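## Task

Scene 2 bench shutdown. Plate record: E07 is a white assay plate at deck spot N2, to be thrown away; E10 is a clear assay plate at N1, to be stored. (a) Check that E10's lid is on and seated all the way, then place E10 in cooler CD's drawer, lying flat within the locators of one slot, its long edge running across the drawer. (b) Close CD's drawer completely; its lamp stays on until the drawer is shut. (c) Put E07 into the yellow waste bin W1. (d) Latch the tip box lid by pushing its front edge fully down. (e) Inspect tip rack TR up close: if it is empty, put it into the blue clean-plastics bin W2; if any tips remain, leave it untouched. Labware may be released once it is entirely inside a bin. Both bins must end upright on the bench. Putting any plate not marked for discard into a bin fails the job. Plates not listed in the record must finish exactly as they began. CD's housing must end no more than a finger's width from its start position, neither rotated nor tilted. The tip box must end level on the bench mat with its insert clicked in. At the end, release everything, move the gripper away (contact with DONE or its housing is allowed), then press the green DONE key once until it catches; the job ends when it goes down. Do not press DONE if anything you were required to change is still wrong.

## Robot and tools

Robot: one six-joint arm with a single two-finger parallel gripper, working on a table. The stations: cooler CD with a drawer and a lamp (lit while the drawer is open), tip box TB4 sitting between the DONE key and yellow bin W1, tip rack TR (looks like the tip box), blue bin W2, and the green DONE key. CD, the tip box and both bins are loose and can be shoved. Occasionally something nudges a loose object on its own.

Frames. The state line reports end_effector_position (metres) and end_effector_quat_wxyz in the scene frame: origin on the table surface under the arm base, +z up, +y to the left when facing along +x. The reported hand position may be a little off, more so at long reach. The gripper's own axes: fingers point along its +z, and they open and close along its y. end_effector_position is the point between the closed pads; closed fingertips extend about 33 mm past it (9 mm when fully open), and closing pushes the tips about 24 mm further out, so leave that clearance above surfaces.

A row is 9 numbers, each in [-1, 1]: dx, dy, dz, rx, ry, rz, position, force_limit, speed. The first six are an offset, not a pose: a relative target expressed in the gripper's own axes, counted from the gripper pose in the most recent result that showed it (before any such result in a scene, and for second and later calls within one reply, from where the hand is when the action begins). Scale: 1.0 equals 0.6 m for dx, dy, dz and 180 degrees for the rotation; rx, ry, rz form a single rotation vector. All zeros therefore means go back to that measured pose, not stay still. The last three control the fingers: position +1 is fully open (140 mm), pads touch near -0.8, and -1 closes until blocked; force_limit runs from about 14 N (-1) through 60 N (0) to 107 N (+1); speed of the pad gap from about 30 mm/s (-1) through 140 (0) to 250 (+1).

Tools.
execute_actions: argument actions, a list with at most one item (or empty). Empty list returns the current state. An item {"rows": [...], "steps": n} runs up to 15 control steps of 1/30 s, one row per step, the last row repeated if rows run short; every row is measured from the same base pose, not from the previous row. An item {"steps": n} without rows waits up to 300 steps, counted from the previous result. Optional pictures (boolean) toggles camera images. A refused call sends nothing.
move: argument target (one 9-number row, same offset convention) and optional speed in m/s (0.002 to 0.5, default 0.25; rotation capped at twice that in rad/s). It drives a straight path lasting 0.5 to 10 s, turning the short way, with no slowing for obstacles; finger values are sent at the start. Its result adds a move: line giving the ending (done, off_target, moving, held, fault) and any limits (paced = pose clipped; held = some steps blocked by a check, after which the arm may surge) plus the distance to target.
wait: seconds from 0 to 10; sends nothing new.
zoom_image: camera (cam_high or cam_wrist) and region [x0, y0, x1, y1] in image pixels, top-left origin, at most 504 by 504. Use it on cam_wrist close up to decide whether TR still holds tips.
finished_scene: scene number of the scene being closed; irreversible, and it reports whether the task succeeded.

Control behaviour. Each step the commanded pose is clipped to within 70 mm and 16 degrees of the measured pose, so far targets need several actions; after an action the arm only continues to the last clipped pose. Position wins over orientation when both cannot be met. Check the pose in each result before commanding the remainder. The simulation keeps running while you compose a reply.

Result lines. object_status: 0 moving, 1 blocked while opening, 2 blocked while closing (a grip), 3 reached the requested position or pads met (thin items may still be held). After closing with -1, confirm 2. To squeeze harder, raise force_limit and change position slightly (-1 to -0.98). position_measured is in counts: 3 fully open, 230 pads together. HELD marks steps where the clearance check withheld your row; a pose unreachable line means that check altered or blocked the command. Hand target appears with the pose the controller is driving toward. MOTOR HOT warns of heating from holding loads; OVER-TEMPERATURE FAULT means brakes are on until cooling.

Cameras: cam_high (896x504, fixed overhead) and cam_wrist (616x616 fisheye on the hand); calibration is given but may be a few degrees and millimetres off.

Avoid: the arm is stiff, so commanding even a few millimetres past contact with something firm can trigger a fault (about 150 N external force, or joint torque over its limit: 144 N m for waist, shoulder, elbow; 36 N m for the three wrist joints, held weight included). A fault halts the arm 10 s and drops the rest of the call; back away to release a press. Touch slowly and with small overshoot when pushing the drawer, the lid edge or DONE. Do not knock anything off the table, drop or slam objects, tip a bin, or shift or rotate CD. Release labware only when fully inside a bin, never bin a non-discard plate, and leave unlisted plates alone. Finish by opening the fingers, moving clear, and pressing DONE once.

Each tool is called after ">>>" as name([rows], argument=value, ...), one row to a line, values as JSON.

## Session

>>> execute_actions(actions=[])

Scene clock: 0.00 s of 15600.00 s.
end_effector_position=(+0.3479, -0.2821, +0.2142) position_measured=3 object_status=3 end_effector_quat_wxyz=(-0.533, +0.705, +0.430, +0.184)
Joint positions: [-0.839  0.68   0.49  -0.59  -2.169 -2.941]
Joint velocities: [ 0.     0.    -0.    -0.     0.     0.002]
Hand target: +0.348, -0.282, +0.214; -0.533, +0.705, +0.430, +0.184
camera_calibration (this result's frames):
cam_wrist: T_world_to_cam=[[0.745877, -0.0878915, -0.660259, -0.136239], [-0.461529, -0.782925, -0.417156, 0.0273047], [-0.480269, 0.615876, -0.624531, 0.664341], [0, 0, 0, 1]] pos_world=[0.433282, -0.399748, 0.336338]

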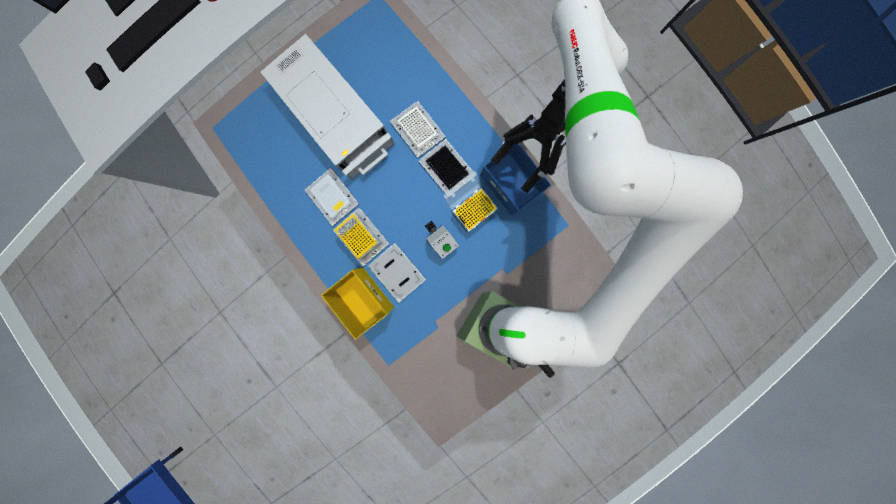

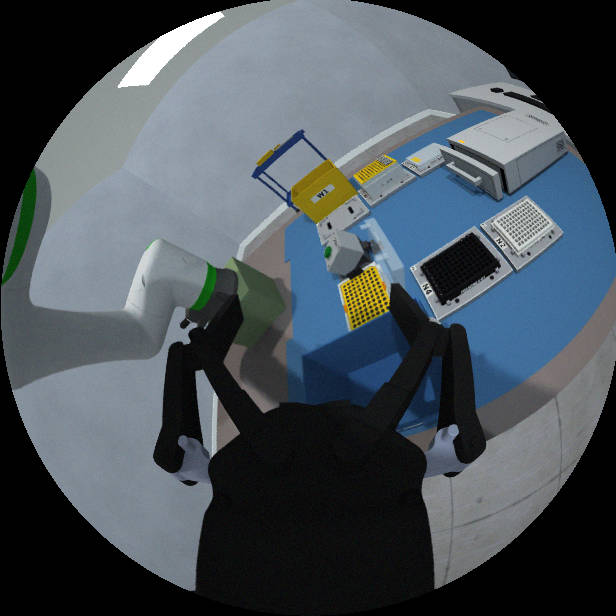

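>>> move(target=[0.12,-0.099,-0.061,0.146,-0.423,-0.56,1,0,0], speed=0.3)

Scene clock: 10.80 s of 15600.00 s.
end_effector_position=(+0.3483, -0.2820, +0.3146) position_measured=3 object_status=3 end_effector_quat_wxyz=(-0.001, -0.001, +1.000, +0.001)
Joint positions: [-0.162 -0.283 -0.311  0.209 -1.437 -1.479]
Joint velocities: [ 0.    -0.001 -0.    -0.     0.    -0.   ]
Hand target: +0.348, -0.282, +0.315; -0.001, -0.001, +1.000, +0.001
Off the commanded pose: 0.000 m, 0 deg.
After step 90, 3.63 s passed at rest.
move: done
camera_calibration (this result's frames):
cam_wrist: T_world_to_cam=[[0.0889448, 0.995983, -0.0103765, 0.259761], [0.881443, -0.073856, 0.46648, -0.476399], [0.463839, -0.0506372, -0.884471, 0.292187], [0, 0, 0, 1]] pos_world=[0.261286, -0.279107, 0.483357]

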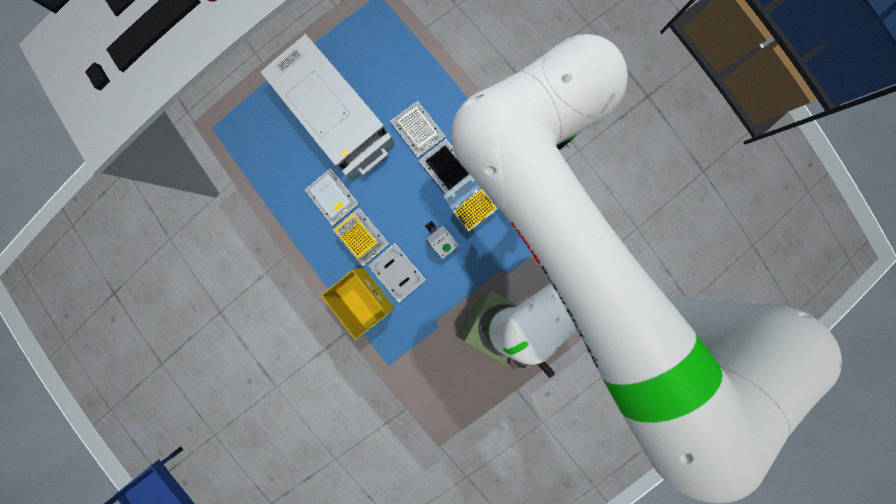

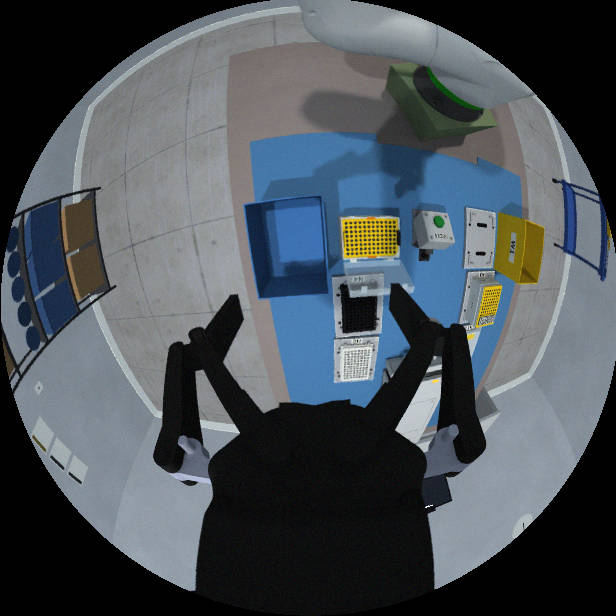

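>>> move(target=[-0.45,0.46,0.16,0,0,0,1,0,0], speed=0.3)

>>> zoom_image(camera="cam_wrist", region=[150,200,480,420])

Scene clock: 19.20 s of 15600.00 s.
end_effector_position=(+0.6178, -0.0058, +0.2179) position_measured=3 object_status=3 end_effector_quat_wxyz=(-0.001, -0.001, +1.000, +0.000)
Joint positions: [ 0.317  0.387  0.075  0.245 -1.269 -2.015]
Joint velocities: [-0.001  0.001  0.001 -0.    -0.     0.001]
Hand target: +0.618, -0.006, +0.218; -0.001, -0.001, +1.000, +0.000
Off the commanded pose: 0.001 m, 0 deg.
After step 90, 3.60 s passed at rest.
move: done
camera_calibration (this result's frames):
cam_wrist: T_world_to_cam=[[0.0890081, 0.995973, -0.0107316, -0.0402666], [0.881538, -0.0737567, 0.466316, -0.648504], [0.463646, -0.0509662, -0.884553, 0.0957779], [0, 0, 0, 1]] pos_world=[0.530858, -0.00284565, 0.386696]

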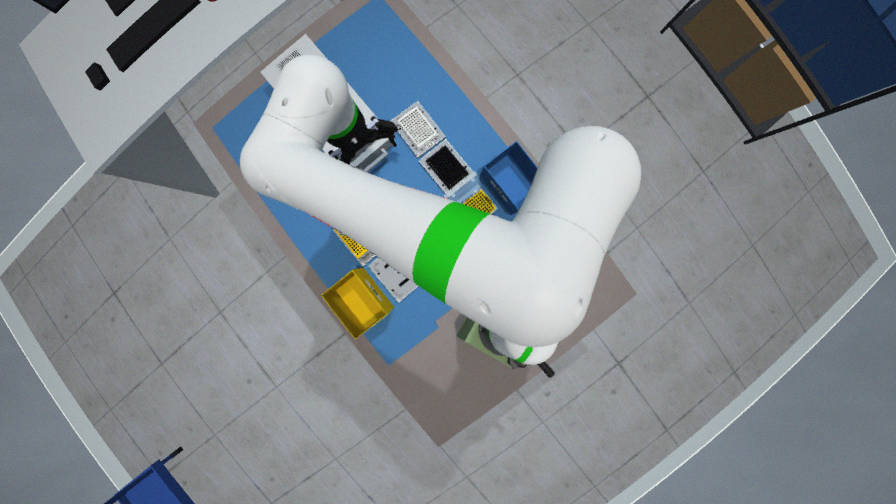

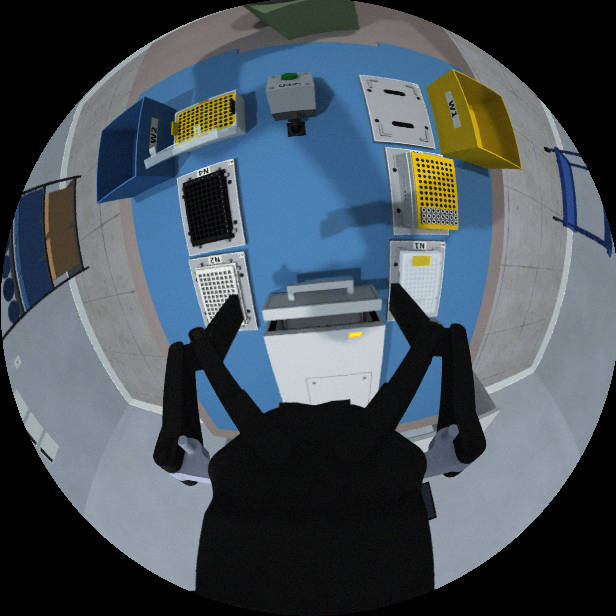

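Region (150, 200, 480, 420) of cam_wrist's 616x616 image, scaled by 1.527, with more detail than that image has.

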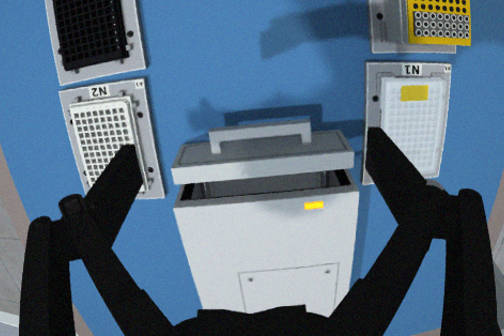

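>>> move(target=[-0.075,0,0.13,0,0,0.5,-0.3,0,0], speed=0.15)

>>> zoom_image(camera="cam_wrist", region=[200,200,420,360])

Scene clock: 33.17 s of 15600.00 s.
end_effector_position=(+0.6626, -0.0058, +0.1398) position_measured=167 object_status=3 end_effector_quat_wxyz=(-0.001, +0.706, +0.708, -0.001)
Joint positions: [ 0.262  0.556  0.143  0.256 -1.158 -3.559]
Joint velocities: [-0.    -0.     0.     0.     0.001 -0.001]
Hand target: +0.663, -0.006, +0.140; -0.001, +0.706, +0.708, -0.001
Off the commanded pose: 0.000 m, 0 deg.
After step 90, 5.43 s passed at rest.
move: done
camera_calibration (this result's frames):
cam_wrist: T_world_to_cam=[[0.995918, -0.089189, -0.0138479, -0.651878], [-0.0723492, -0.880591, 0.468321, -0.0244864], [-0.0539634, -0.465407, -0.88345, 0.346296], [0, 0, 0, 1]] pos_world=[0.666133, 0.0814657, 0.308375]

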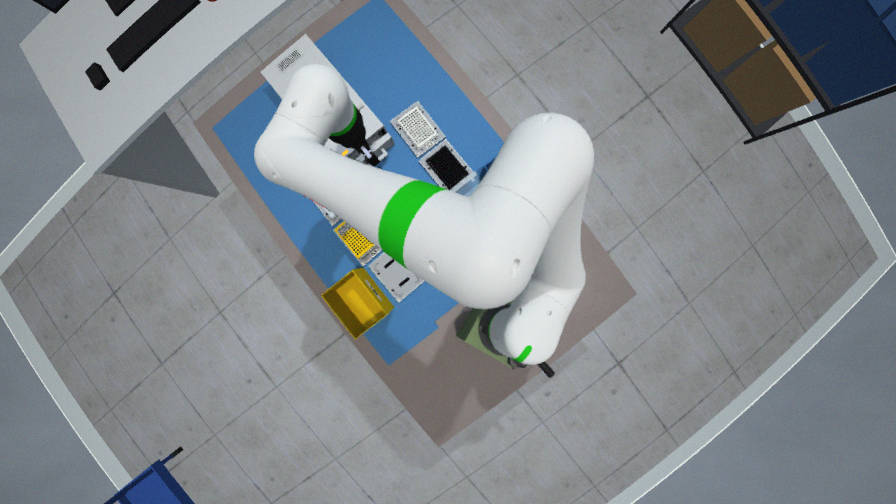

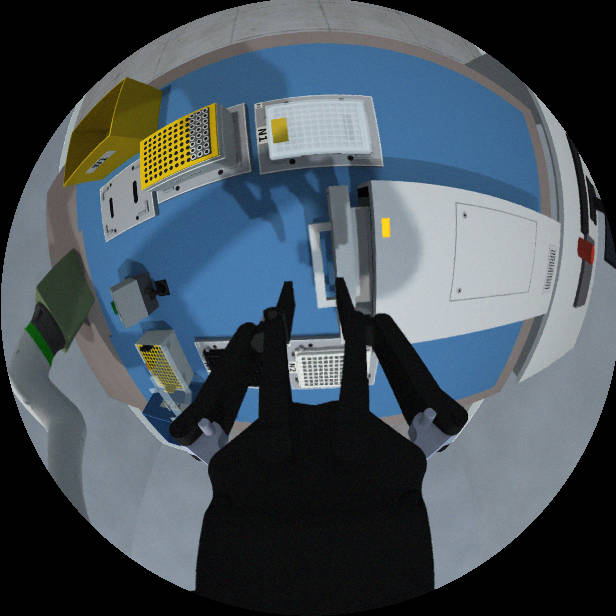

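Region (200, 200, 420, 360) of cam_wrist's 616x616 image, scaled by 2.291, with more detail than that image has; it fills the top 367 rows of this view, and the rest is white.

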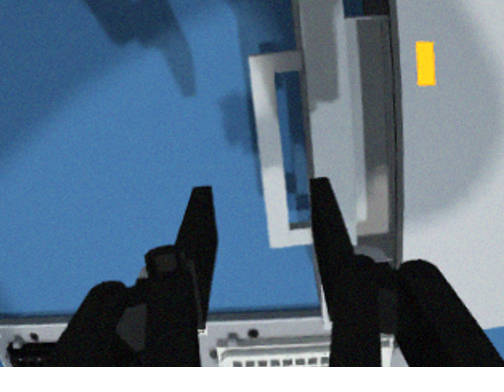

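>>> move(target=[0,0.027,0,0,0,0,0.1,0,0], speed=0.05)

>>> zoom_image(camera="cam_wrist", region=[200,200,420,360])

Scene clock: 44.00 s of 15600.00 s.
end_effector_position=(+0.6788, -0.0058, +0.1398) position_measured=117 object_status=3 end_effector_quat_wxyz=(-0.001, +0.706, +0.708, -0.001)
Joint positions: [ 0.254  0.594  0.206  0.253 -1.18  -3.545]
Joint velocities: [-0.  0.  0.  0.  0.  0.]
Hand target: +0.679, -0.006, +0.140; -0.001, +0.706, +0.708, -0.001
Off the commanded pose: 0.000 m, 0 deg.
After step 90, 7.10 s passed at rest.
move: done
camera_calibration (this result's frames):
cam_wrist: T_world_to_cam=[[0.99592, -0.0891741, -0.0138372, -0.66801], [-0.0723419, -0.8806, 0.468306, -0.0232922], [-0.0539458, -0.465395, -0.883458, 0.347124], [0, 0, 0, 1]] pos_world=[0.682325, 0.0814691, 0.308334]

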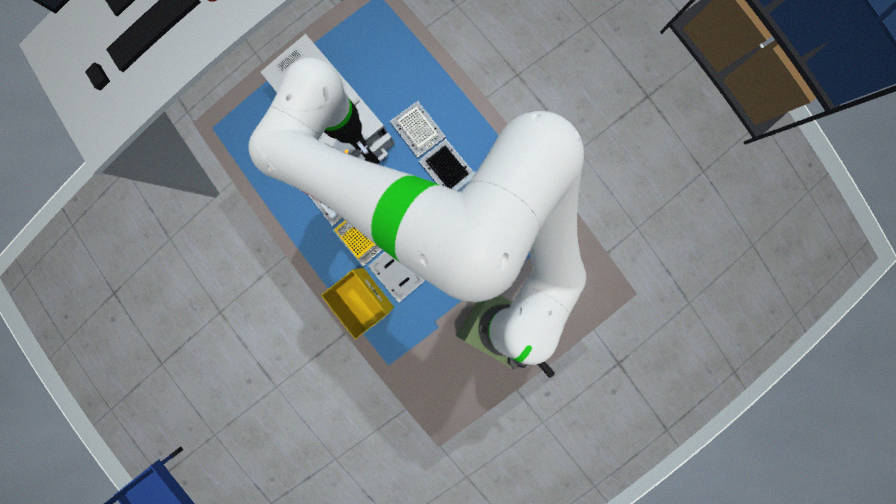

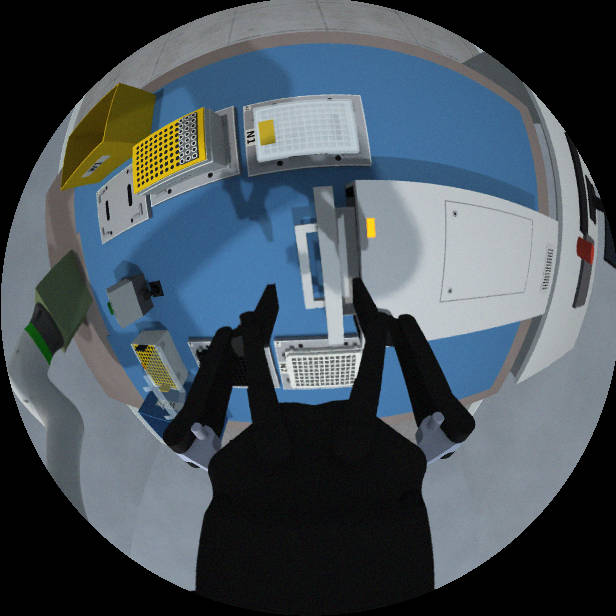

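Region (200, 200, 420, 360) of cam_wrist's 616x616 image, scaled by 2.291, with more detail than that image has; it fills the top 367 rows of this view, and the rest is white.

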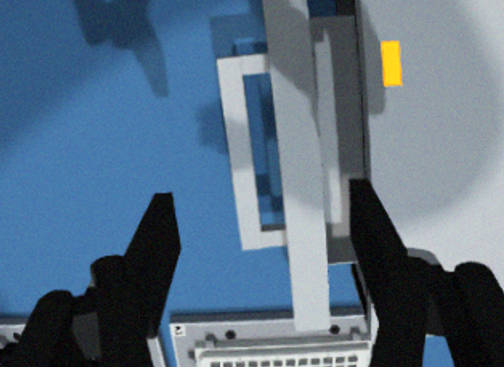

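>>> move(target=[0,-0.013,0.03,0,0,0,0.1,0,0], speed=0.01)

>>> zoom_image(camera="cam_wrist", region=[200,200,420,360])

Scene clock: 54.93 s of 15600.00 s.
end_effector_position=(+0.6710, -0.0058, +0.1218) position_measured=117 object_status=3 end_effector_quat_wxyz=(-0.001, +0.706, +0.708, -0.001)
Joint positions: [ 0.251  0.593  0.158  0.258 -1.134 -3.555]
Joint velocities: [ 0.    -0.     0.     0.001  0.     0.001]
Hand target: +0.671, -0.006, +0.122; -0.001, +0.706, +0.708, -0.001
Off the commanded pose: 0.000 m, 0 deg.
After step 90, 5.77 s passed at rest.
move: done
camera_calibration (this result's frames):
cam_wrist: T_world_to_cam=[[0.995918, -0.0892014, -0.0138276, -0.660447], [-0.0723697, -0.880591, 0.468318, -0.0154334], [-0.0539511, -0.465406, -0.883452, 0.33082], [0, 0, 0, 1]] pos_world=[0.674482, 0.0814624, 0.290359]

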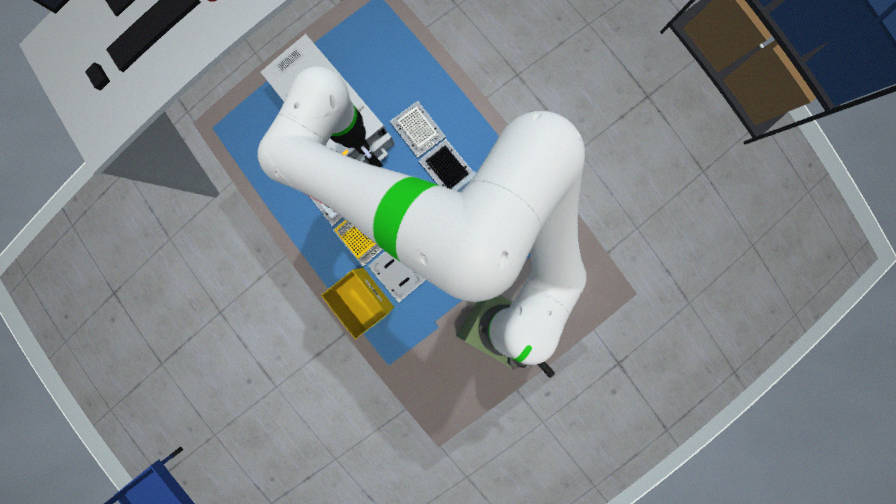

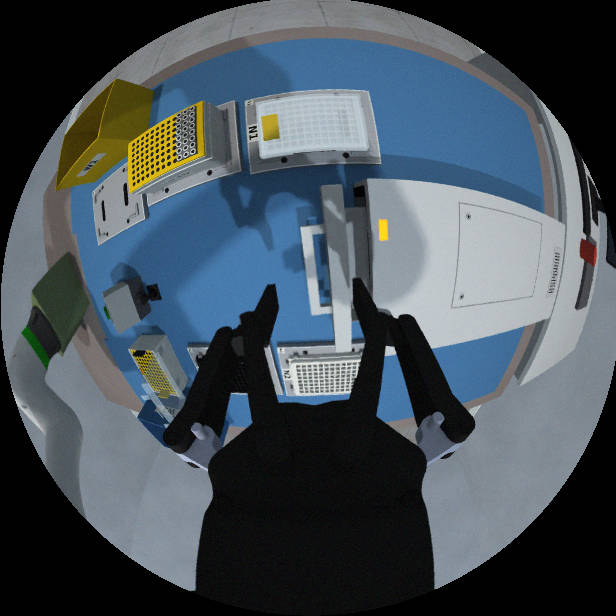

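Region (200, 200, 420, 360) of cam_wrist's 616x616 image, scaled by 2.291, with more detail than that image has; it fills the top 367 rows of this view, and the rest is white.

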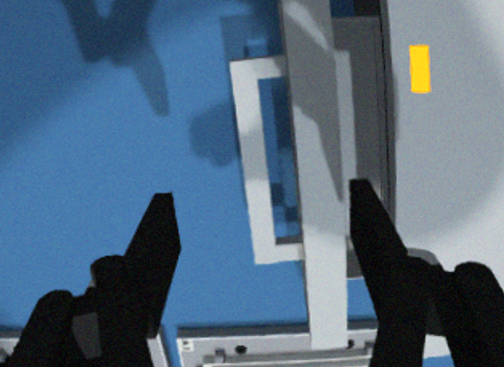

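>>> move(target=[0,0,0.03,0,0,0,0.1,0,0], speed=0.005)

>>> zoom_image(camera="cam_wrist", region=[200,200,420,360])

Scene clock: 62.70 s of 15600.00 s.
end_effector_position=(+0.6709, -0.0058, +0.1038) position_measured=117 object_status=3 end_effector_quat_wxyz=(-0.001, +0.706, +0.708, -0.001)
Joint positions: [ 0.244  0.611  0.142  0.263 -1.099 -3.558]
Joint velocities: [-0.     0.     0.001  0.    -0.     0.003]
Hand target: +0.671, -0.006, +0.104; -0.001, +0.706, +0.708, -0.001
Off the commanded pose: 0.000 m, 0 deg.
After step 90, 0.93 s passed at rest.
move: done
camera_calibration (this result's frames):
cam_wrist: T_world_to_cam=[[0.995916, -0.0892178, -0.0138252, -0.660647], [-0.0723848, -0.880586, 0.468326, -0.00699936], [-0.0539573, -0.465413, -0.883447, 0.314915], [0, 0, 0, 1]] pos_world=[0.674434, 0.0814605, 0.272355]

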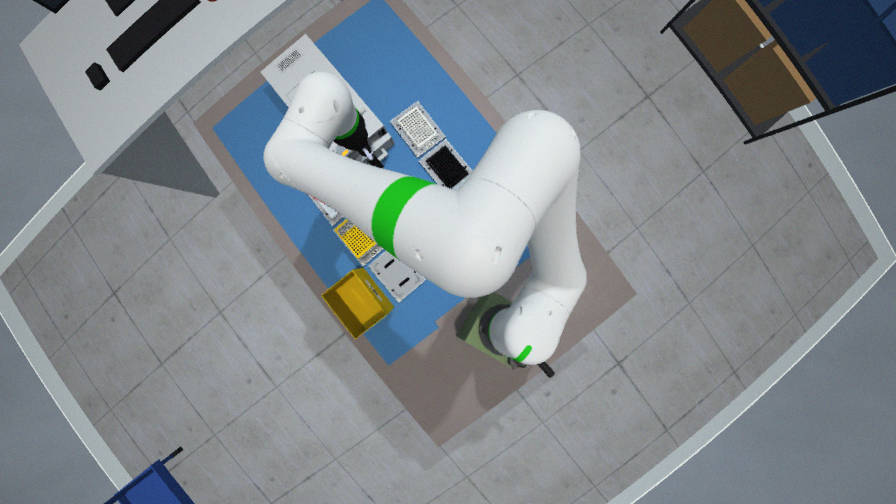

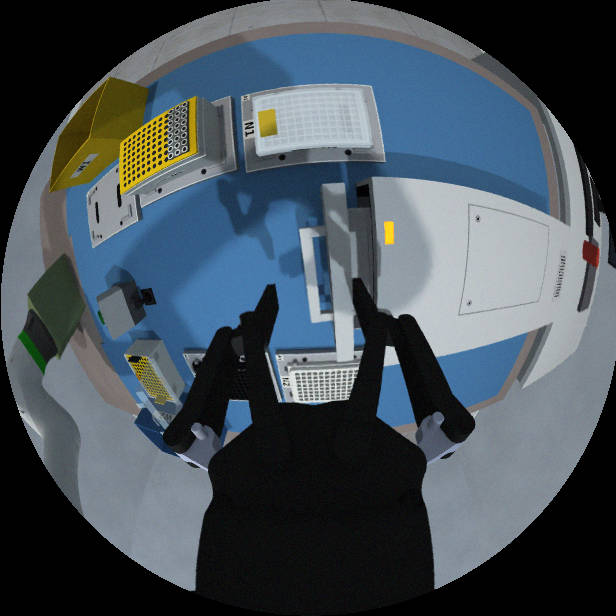

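Region (200, 200, 420, 360) of cam_wrist's 616x616 image, scaled by 2.291, with more detail than that image has; it fills the top 367 rows of this view, and the rest is white.

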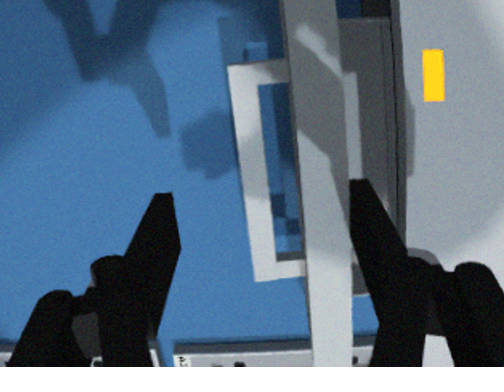

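>>> move(target=[0,-0.04,0,0,0,0,0.1,0,0], speed=0.01)

>>> zoom_image(camera="cam_wrist", region=[200,200,420,360])

Scene clock: 71.07 s of 15600.00 s.
end_effector_position=(+0.6469, -0.0058, +0.1039) position_measured=117 object_status=3 end_effector_quat_wxyz=(-0.001, +0.706, +0.708, -0.001)
Joint positions: [ 0.255  0.558  0.052  0.268 -1.066 -3.58 ]
Joint velocities: [ 0. -0.  0.  0.  0. -0.]
Hand target: +0.647, -0.006, +0.104; -0.001, +0.706, +0.708, -0.001
Off the commanded pose: 0.000 m, 0 deg.
After step 90, 2.73 s passed at rest.
move: done
camera_calibration (this result's frames):
cam_wrist: T_world_to_cam=[[0.995914, -0.0892368, -0.013831, -0.636747], [-0.0723978, -0.880575, 0.468344, -0.00877035], [-0.0539728, -0.465429, -0.883438, 0.313689], [0, 0, 0, 1]] pos_world=[0.650441, 0.0814556, 0.272425]

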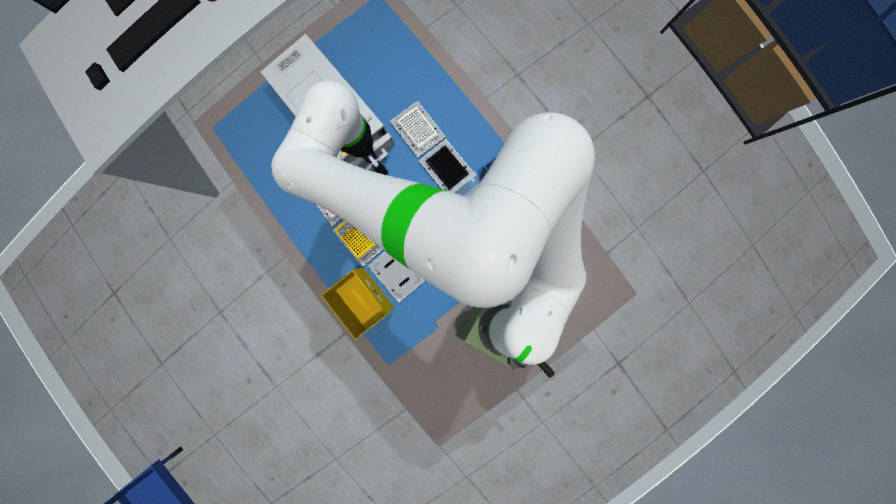

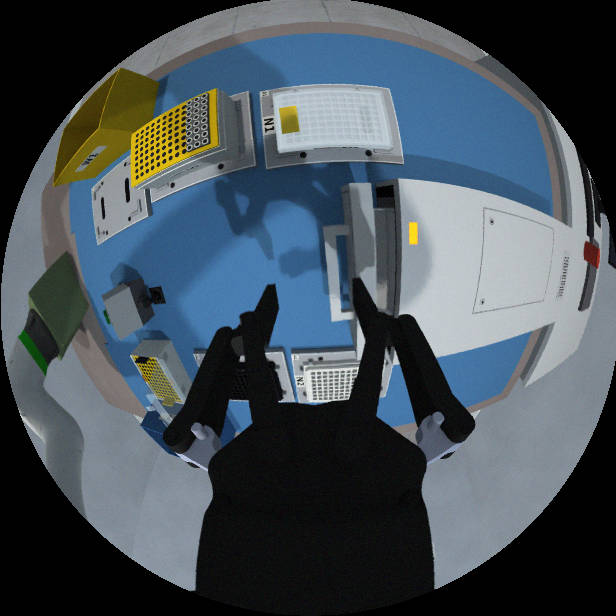

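Region (200, 200, 420, 360) of cam_wrist's 616x616 image, scaled by 2.291, with more detail than that image has; it fills the top 367 rows of this view, and the rest is white.

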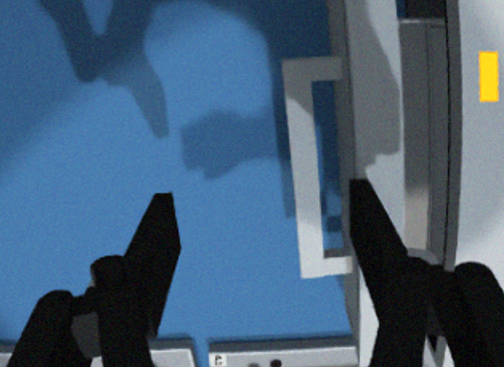

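>>> move(target=[0,0.042,0,0,0,0,0.1,0,0], speed=0.03)

>>> move(target=[0,0,0.03,0,0,0,0.1,0,0], speed=0.004)

>>> zoom_image(camera="cam_wrist", region=[200,200,420,360])

Scene clock: 74.77 s of 15600.00 s.
end_effector_position=(+0.6721, -0.0058, +0.1038) position_measured=117 object_status=3 end_effector_quat_wxyz=(-0.001, +0.706, +0.708, -0.001)
Joint positions: [ 0.244  0.614  0.147  0.262 -1.101 -3.557]
Joint velocities: [ 0.     0.     0.001  0.    -0.     0.003]
Hand target: +0.672, -0.006, +0.104; -0.001, +0.706, +0.708, -0.001
Off the commanded pose: 0.000 m, 0 deg.
move: done
camera_calibration (this result's frames):
cam_wrist: T_world_to_cam=[[0.995916, -0.089216, -0.0138216, -0.661841], [-0.072385, -0.880587, 0.468323, -0.00691107], [-0.0539531, -0.46541, -0.883449, 0.314977], [0, 0, 0, 1]] pos_world=[0.675632, 0.0814611, 0.272355]

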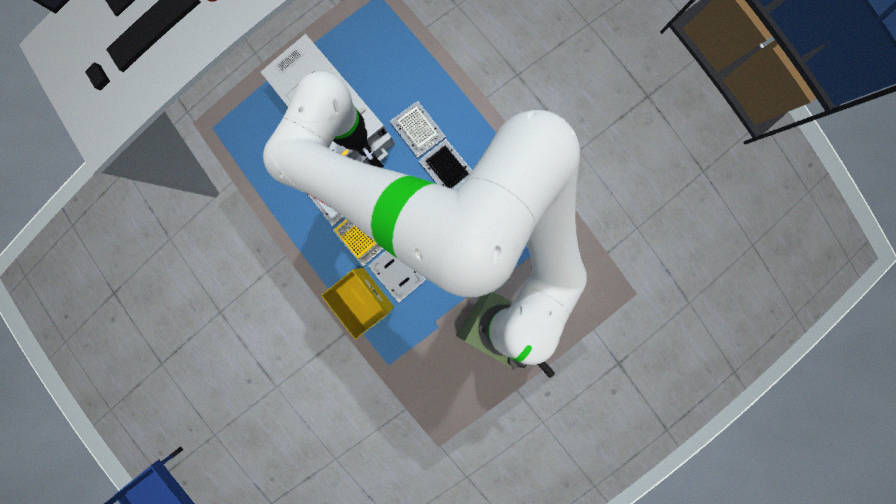

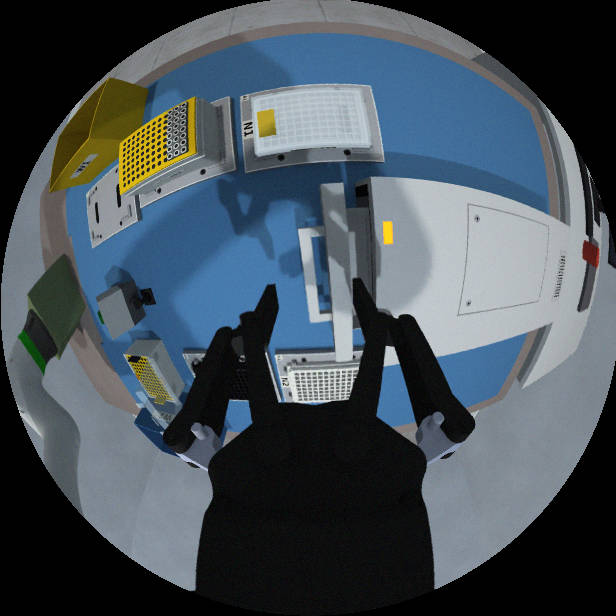

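Scene clock: 79.50 s of 15600.00 s.
end_effector_position=(+0.6721, -0.0058, +0.0858) position_measured=117 object_status=3 end_effector_quat_wxyz=(-0.001, +0.706, +0.708, -0.001)
Joint positions: [ 0.237  0.634  0.133  0.267 -1.067 -3.56 ]
Joint velocities: [-0.     0.     0.     0.     0.    -0.001]
Hand target: +0.672, -0.006, +0.086; -0.001, +0.706, +0.708, -0.001
Off the commanded pose: 0.000 m, 0 deg.
move: done
camera_calibration (this result's frames):
cam_wrist: T_world_to_cam=[[0.995915, -0.0892322, -0.0138189, -0.662041], [-0.0724002, -0.880582, 0.46833, 0.00152333], [-0.0539589, -0.465417, -0.883445, 0.299072], [0, 0, 0, 1]] pos_world=[0.675584, 0.0814592, 0.254352]

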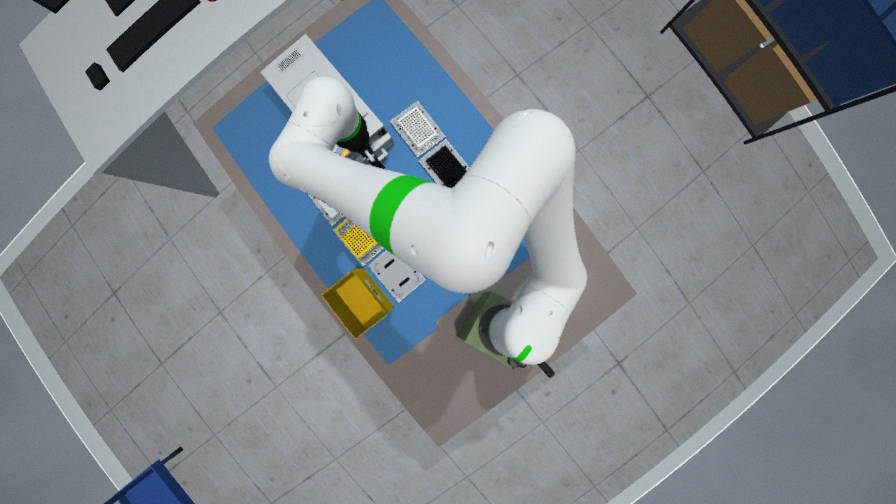

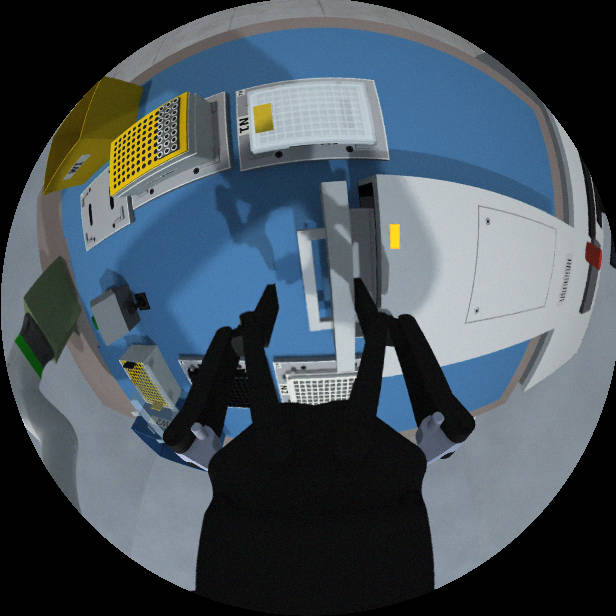

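Region (200, 200, 420, 360) of cam_wrist's 616x616 image, scaled by 2.291, with more detail than that image has; it fills the top 367 rows of this view, and the rest is white.

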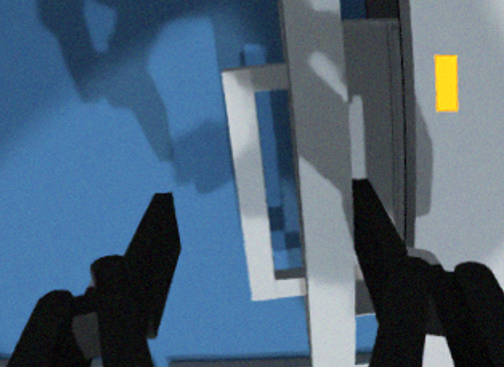

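>>> move(target=[0,-0.04,0,0,0,0,0.1,0,0], speed=0.01)

Scene clock: 83.90 s of 15600.00 s.
end_effector_position=(+0.6481, -0.0058, +0.0859) position_measured=117 object_status=3 end_effector_quat_wxyz=(-0.001, +0.706, +0.708, -0.001)
Joint positions: [ 0.247  0.582  0.043  0.273 -1.033 -3.582]
Joint velocities: [ 0. -0.  0.  0. -0. -0.]
Hand target: +0.648, -0.006, +0.086; -0.001, +0.706, +0.708, -0.001
Off the commanded pose: 0.000 m, 0 deg.
move: done
camera_calibration (this result's frames):
cam_wrist: T_world_to_cam=[[0.995913, -0.0892496, -0.0138212, -0.638143], [-0.0724135, -0.880572, 0.468347, -0.000246528], [-0.0539703, -0.465432, -0.883437, 0.297844], [0, 0, 0, 1]] pos_world=[0.651592, 0.0814552, 0.254422]

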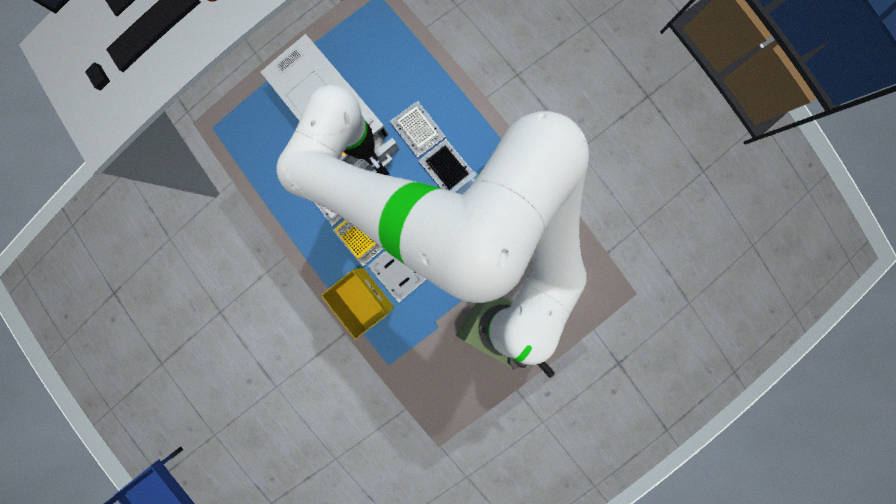

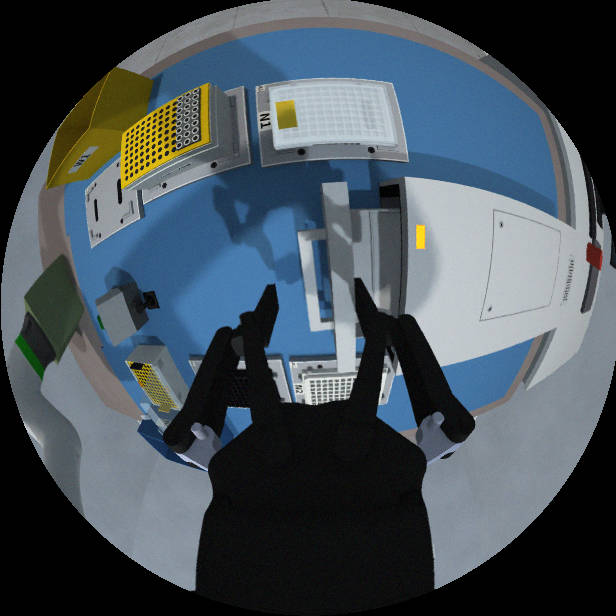

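>>> move(target=[0,-0.16,0,0,0,0,0.1,0,0], speed=0.03)

Scene clock: 89.57 s of 15600.00 s.
end_effector_position=(+0.5521, -0.0059, +0.0862) position_measured=117 object_status=3 end_effector_quat_wxyz=(-0.001, +0.706, +0.708, -0.001)
Joint positions: [ 0.299  0.384 -0.283  0.295 -0.922 -3.675]
Joint velocities: [ 0. -0. -0.  0.  0.  0.]
Hand target: +0.552, -0.006, +0.086; -0.001, +0.706, +0.708, -0.001
Off the commanded pose: 0.000 m, 0 deg.
move: done
camera_calibration (this result's frames):
cam_wrist: T_world_to_cam=[[0.995908, -0.0893086, -0.0138403, -0.542536], [-0.0724523, -0.880529, 0.468421, -0.0073489], [-0.0540208, -0.465502, -0.883397, 0.292928], [0, 0, 0, 1]] pos_world=[0.555608, 0.0814344, 0.254705]

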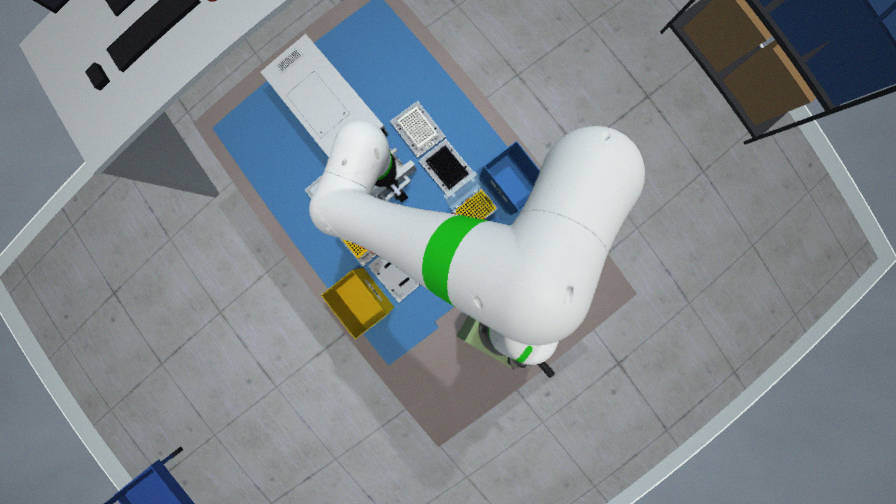

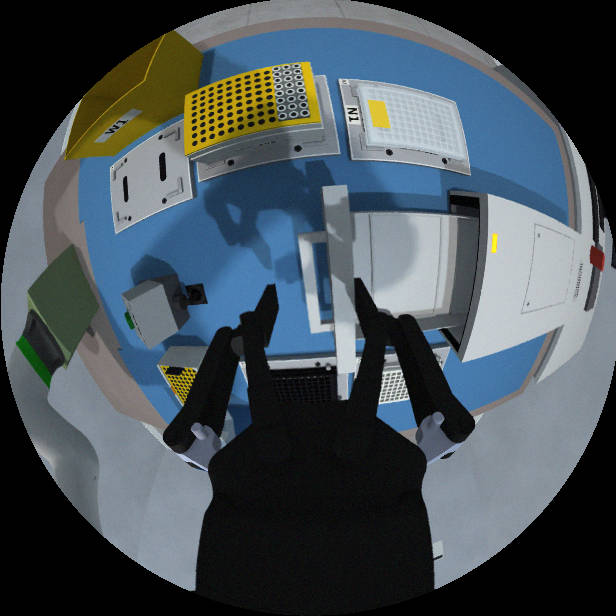

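>>> move(target=[0,-0.03,0,0,0,0,0.1,0,0], speed=0.01)

>>> move(target=[0,0.008,-0.2,0,0,0,0.1,0,0], speed=0.08)

>>> zoom_image(camera="cam_wrist", region=[230,60,530,330])

Scene clock: 94.57 s of 15600.00 s.
end_effector_position=(+0.5341, -0.0059, +0.0862) position_measured=117 object_status=3 end_effector_quat_wxyz=(-0.001, +0.706, +0.708, -0.001)
Joint positions: [ 0.311  0.348 -0.339  0.299 -0.906 -3.694]
Joint velocities: [-0.    -0.     0.    -0.    -0.    -0.002]
Hand target: +0.534, -0.006, +0.086; -0.001, +0.706, +0.708, -0.001
Off the commanded pose: 0.000 m, 0 deg.
move: done
camera_calibration (this result's frames):
cam_wrist: T_world_to_cam=[[0.995907, -0.0893158, -0.0138414, -0.524613], [-0.0724573, -0.880522, 0.468435, -0.00868139], [-0.0540263, -0.465515, -0.883389, 0.292004], [0, 0, 0, 1]] pos_world=[0.537612, 0.0814319, 0.254759]

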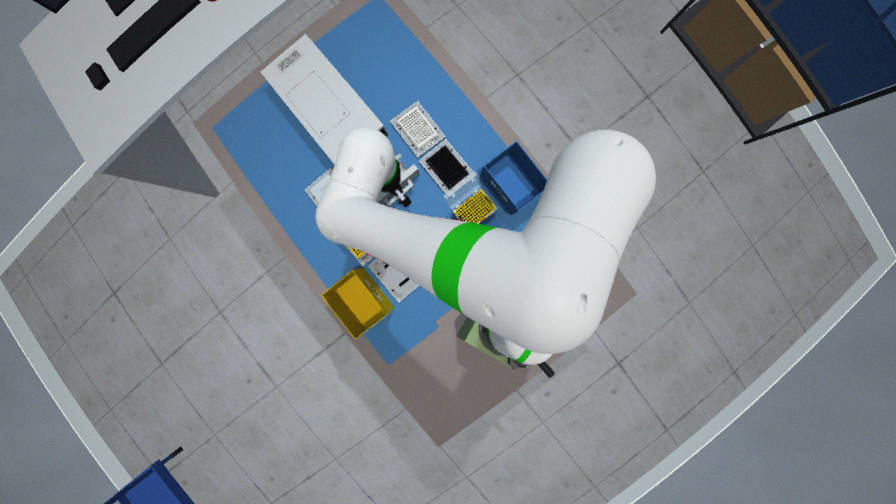

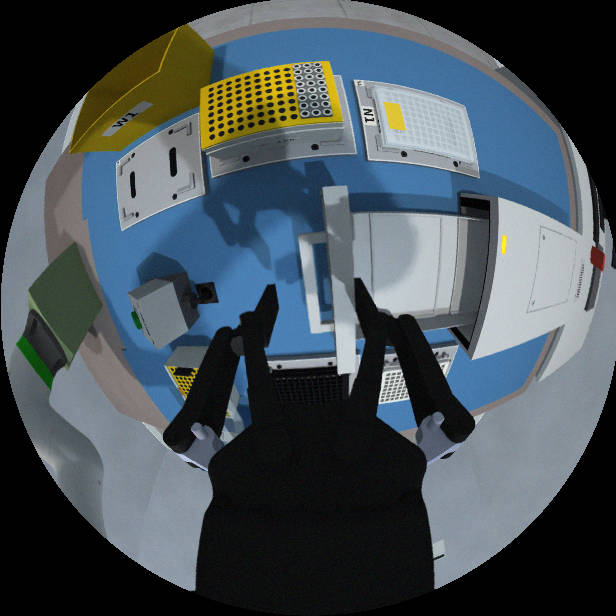

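Scene clock: 96.33 s of 15600.00 s.
end_effector_position=(+0.5392, -0.0058, +0.2062) position_measured=117 object_status=3 end_effector_quat_wxyz=(-0.001, +0.706, +0.708, -0.001)
Joint positions: [ 0.367  0.215 -0.194  0.252 -1.187 -3.659]
Joint velocities: [ 0.  0. -0.  0. -0. -0.]
Hand target: +0.539, -0.006, +0.206; -0.001, +0.706, +0.708, -0.001
Off the commanded pose: 0.000 m, 0 deg.
move: done
camera_calibration (this result's frames):
cam_wrist: T_world_to_cam=[[0.995918, -0.0891972, -0.0138608, -0.528035], [-0.0723485, -0.880576, 0.46835, -0.0645322], [-0.053981, -0.465435, -0.883434, 0.398307], [0, 0, 0, 1]] pos_world=[0.542712, 0.0814614, 0.374783]

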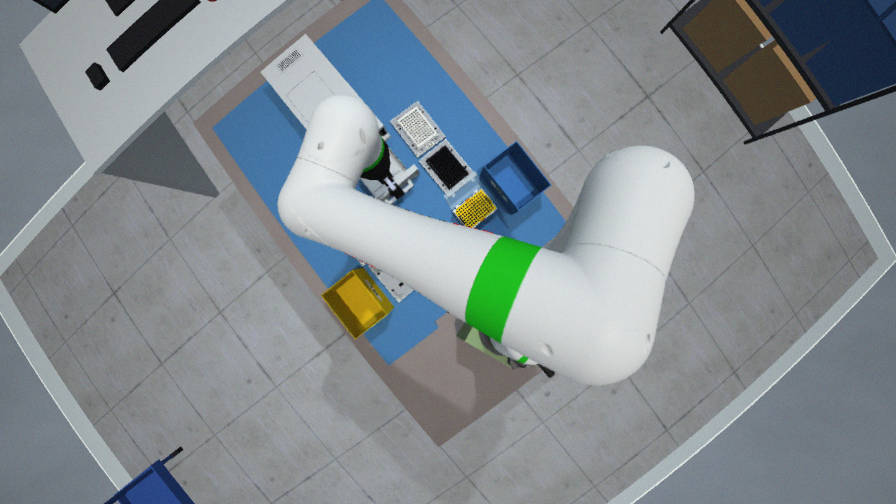

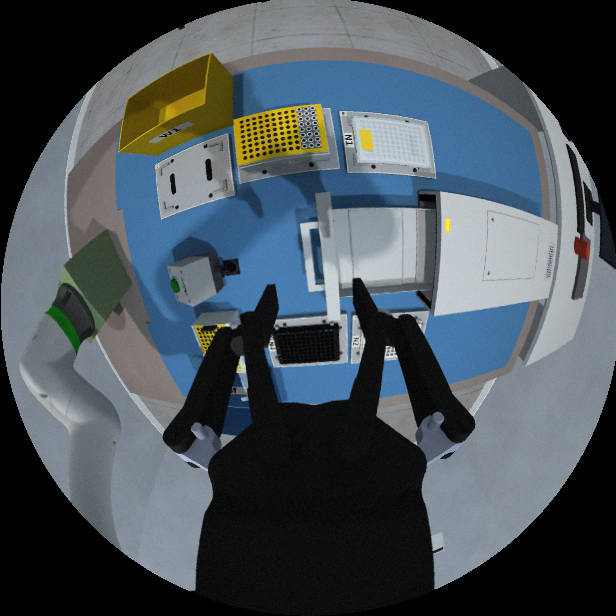

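Region (230, 60, 530, 330) of cam_wrist's 616x616 image, scaled by 1.680, with more detail than that image has; it fills the top 454 rows of this view, and the rest is white.

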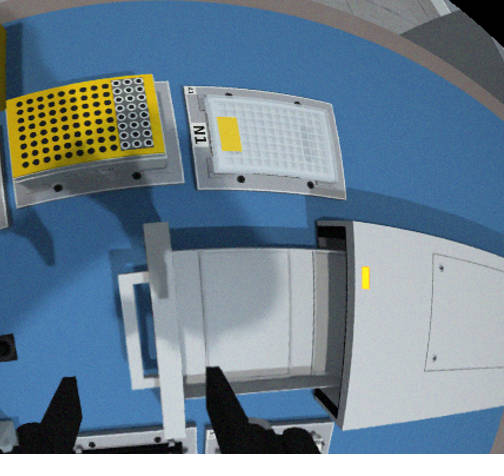

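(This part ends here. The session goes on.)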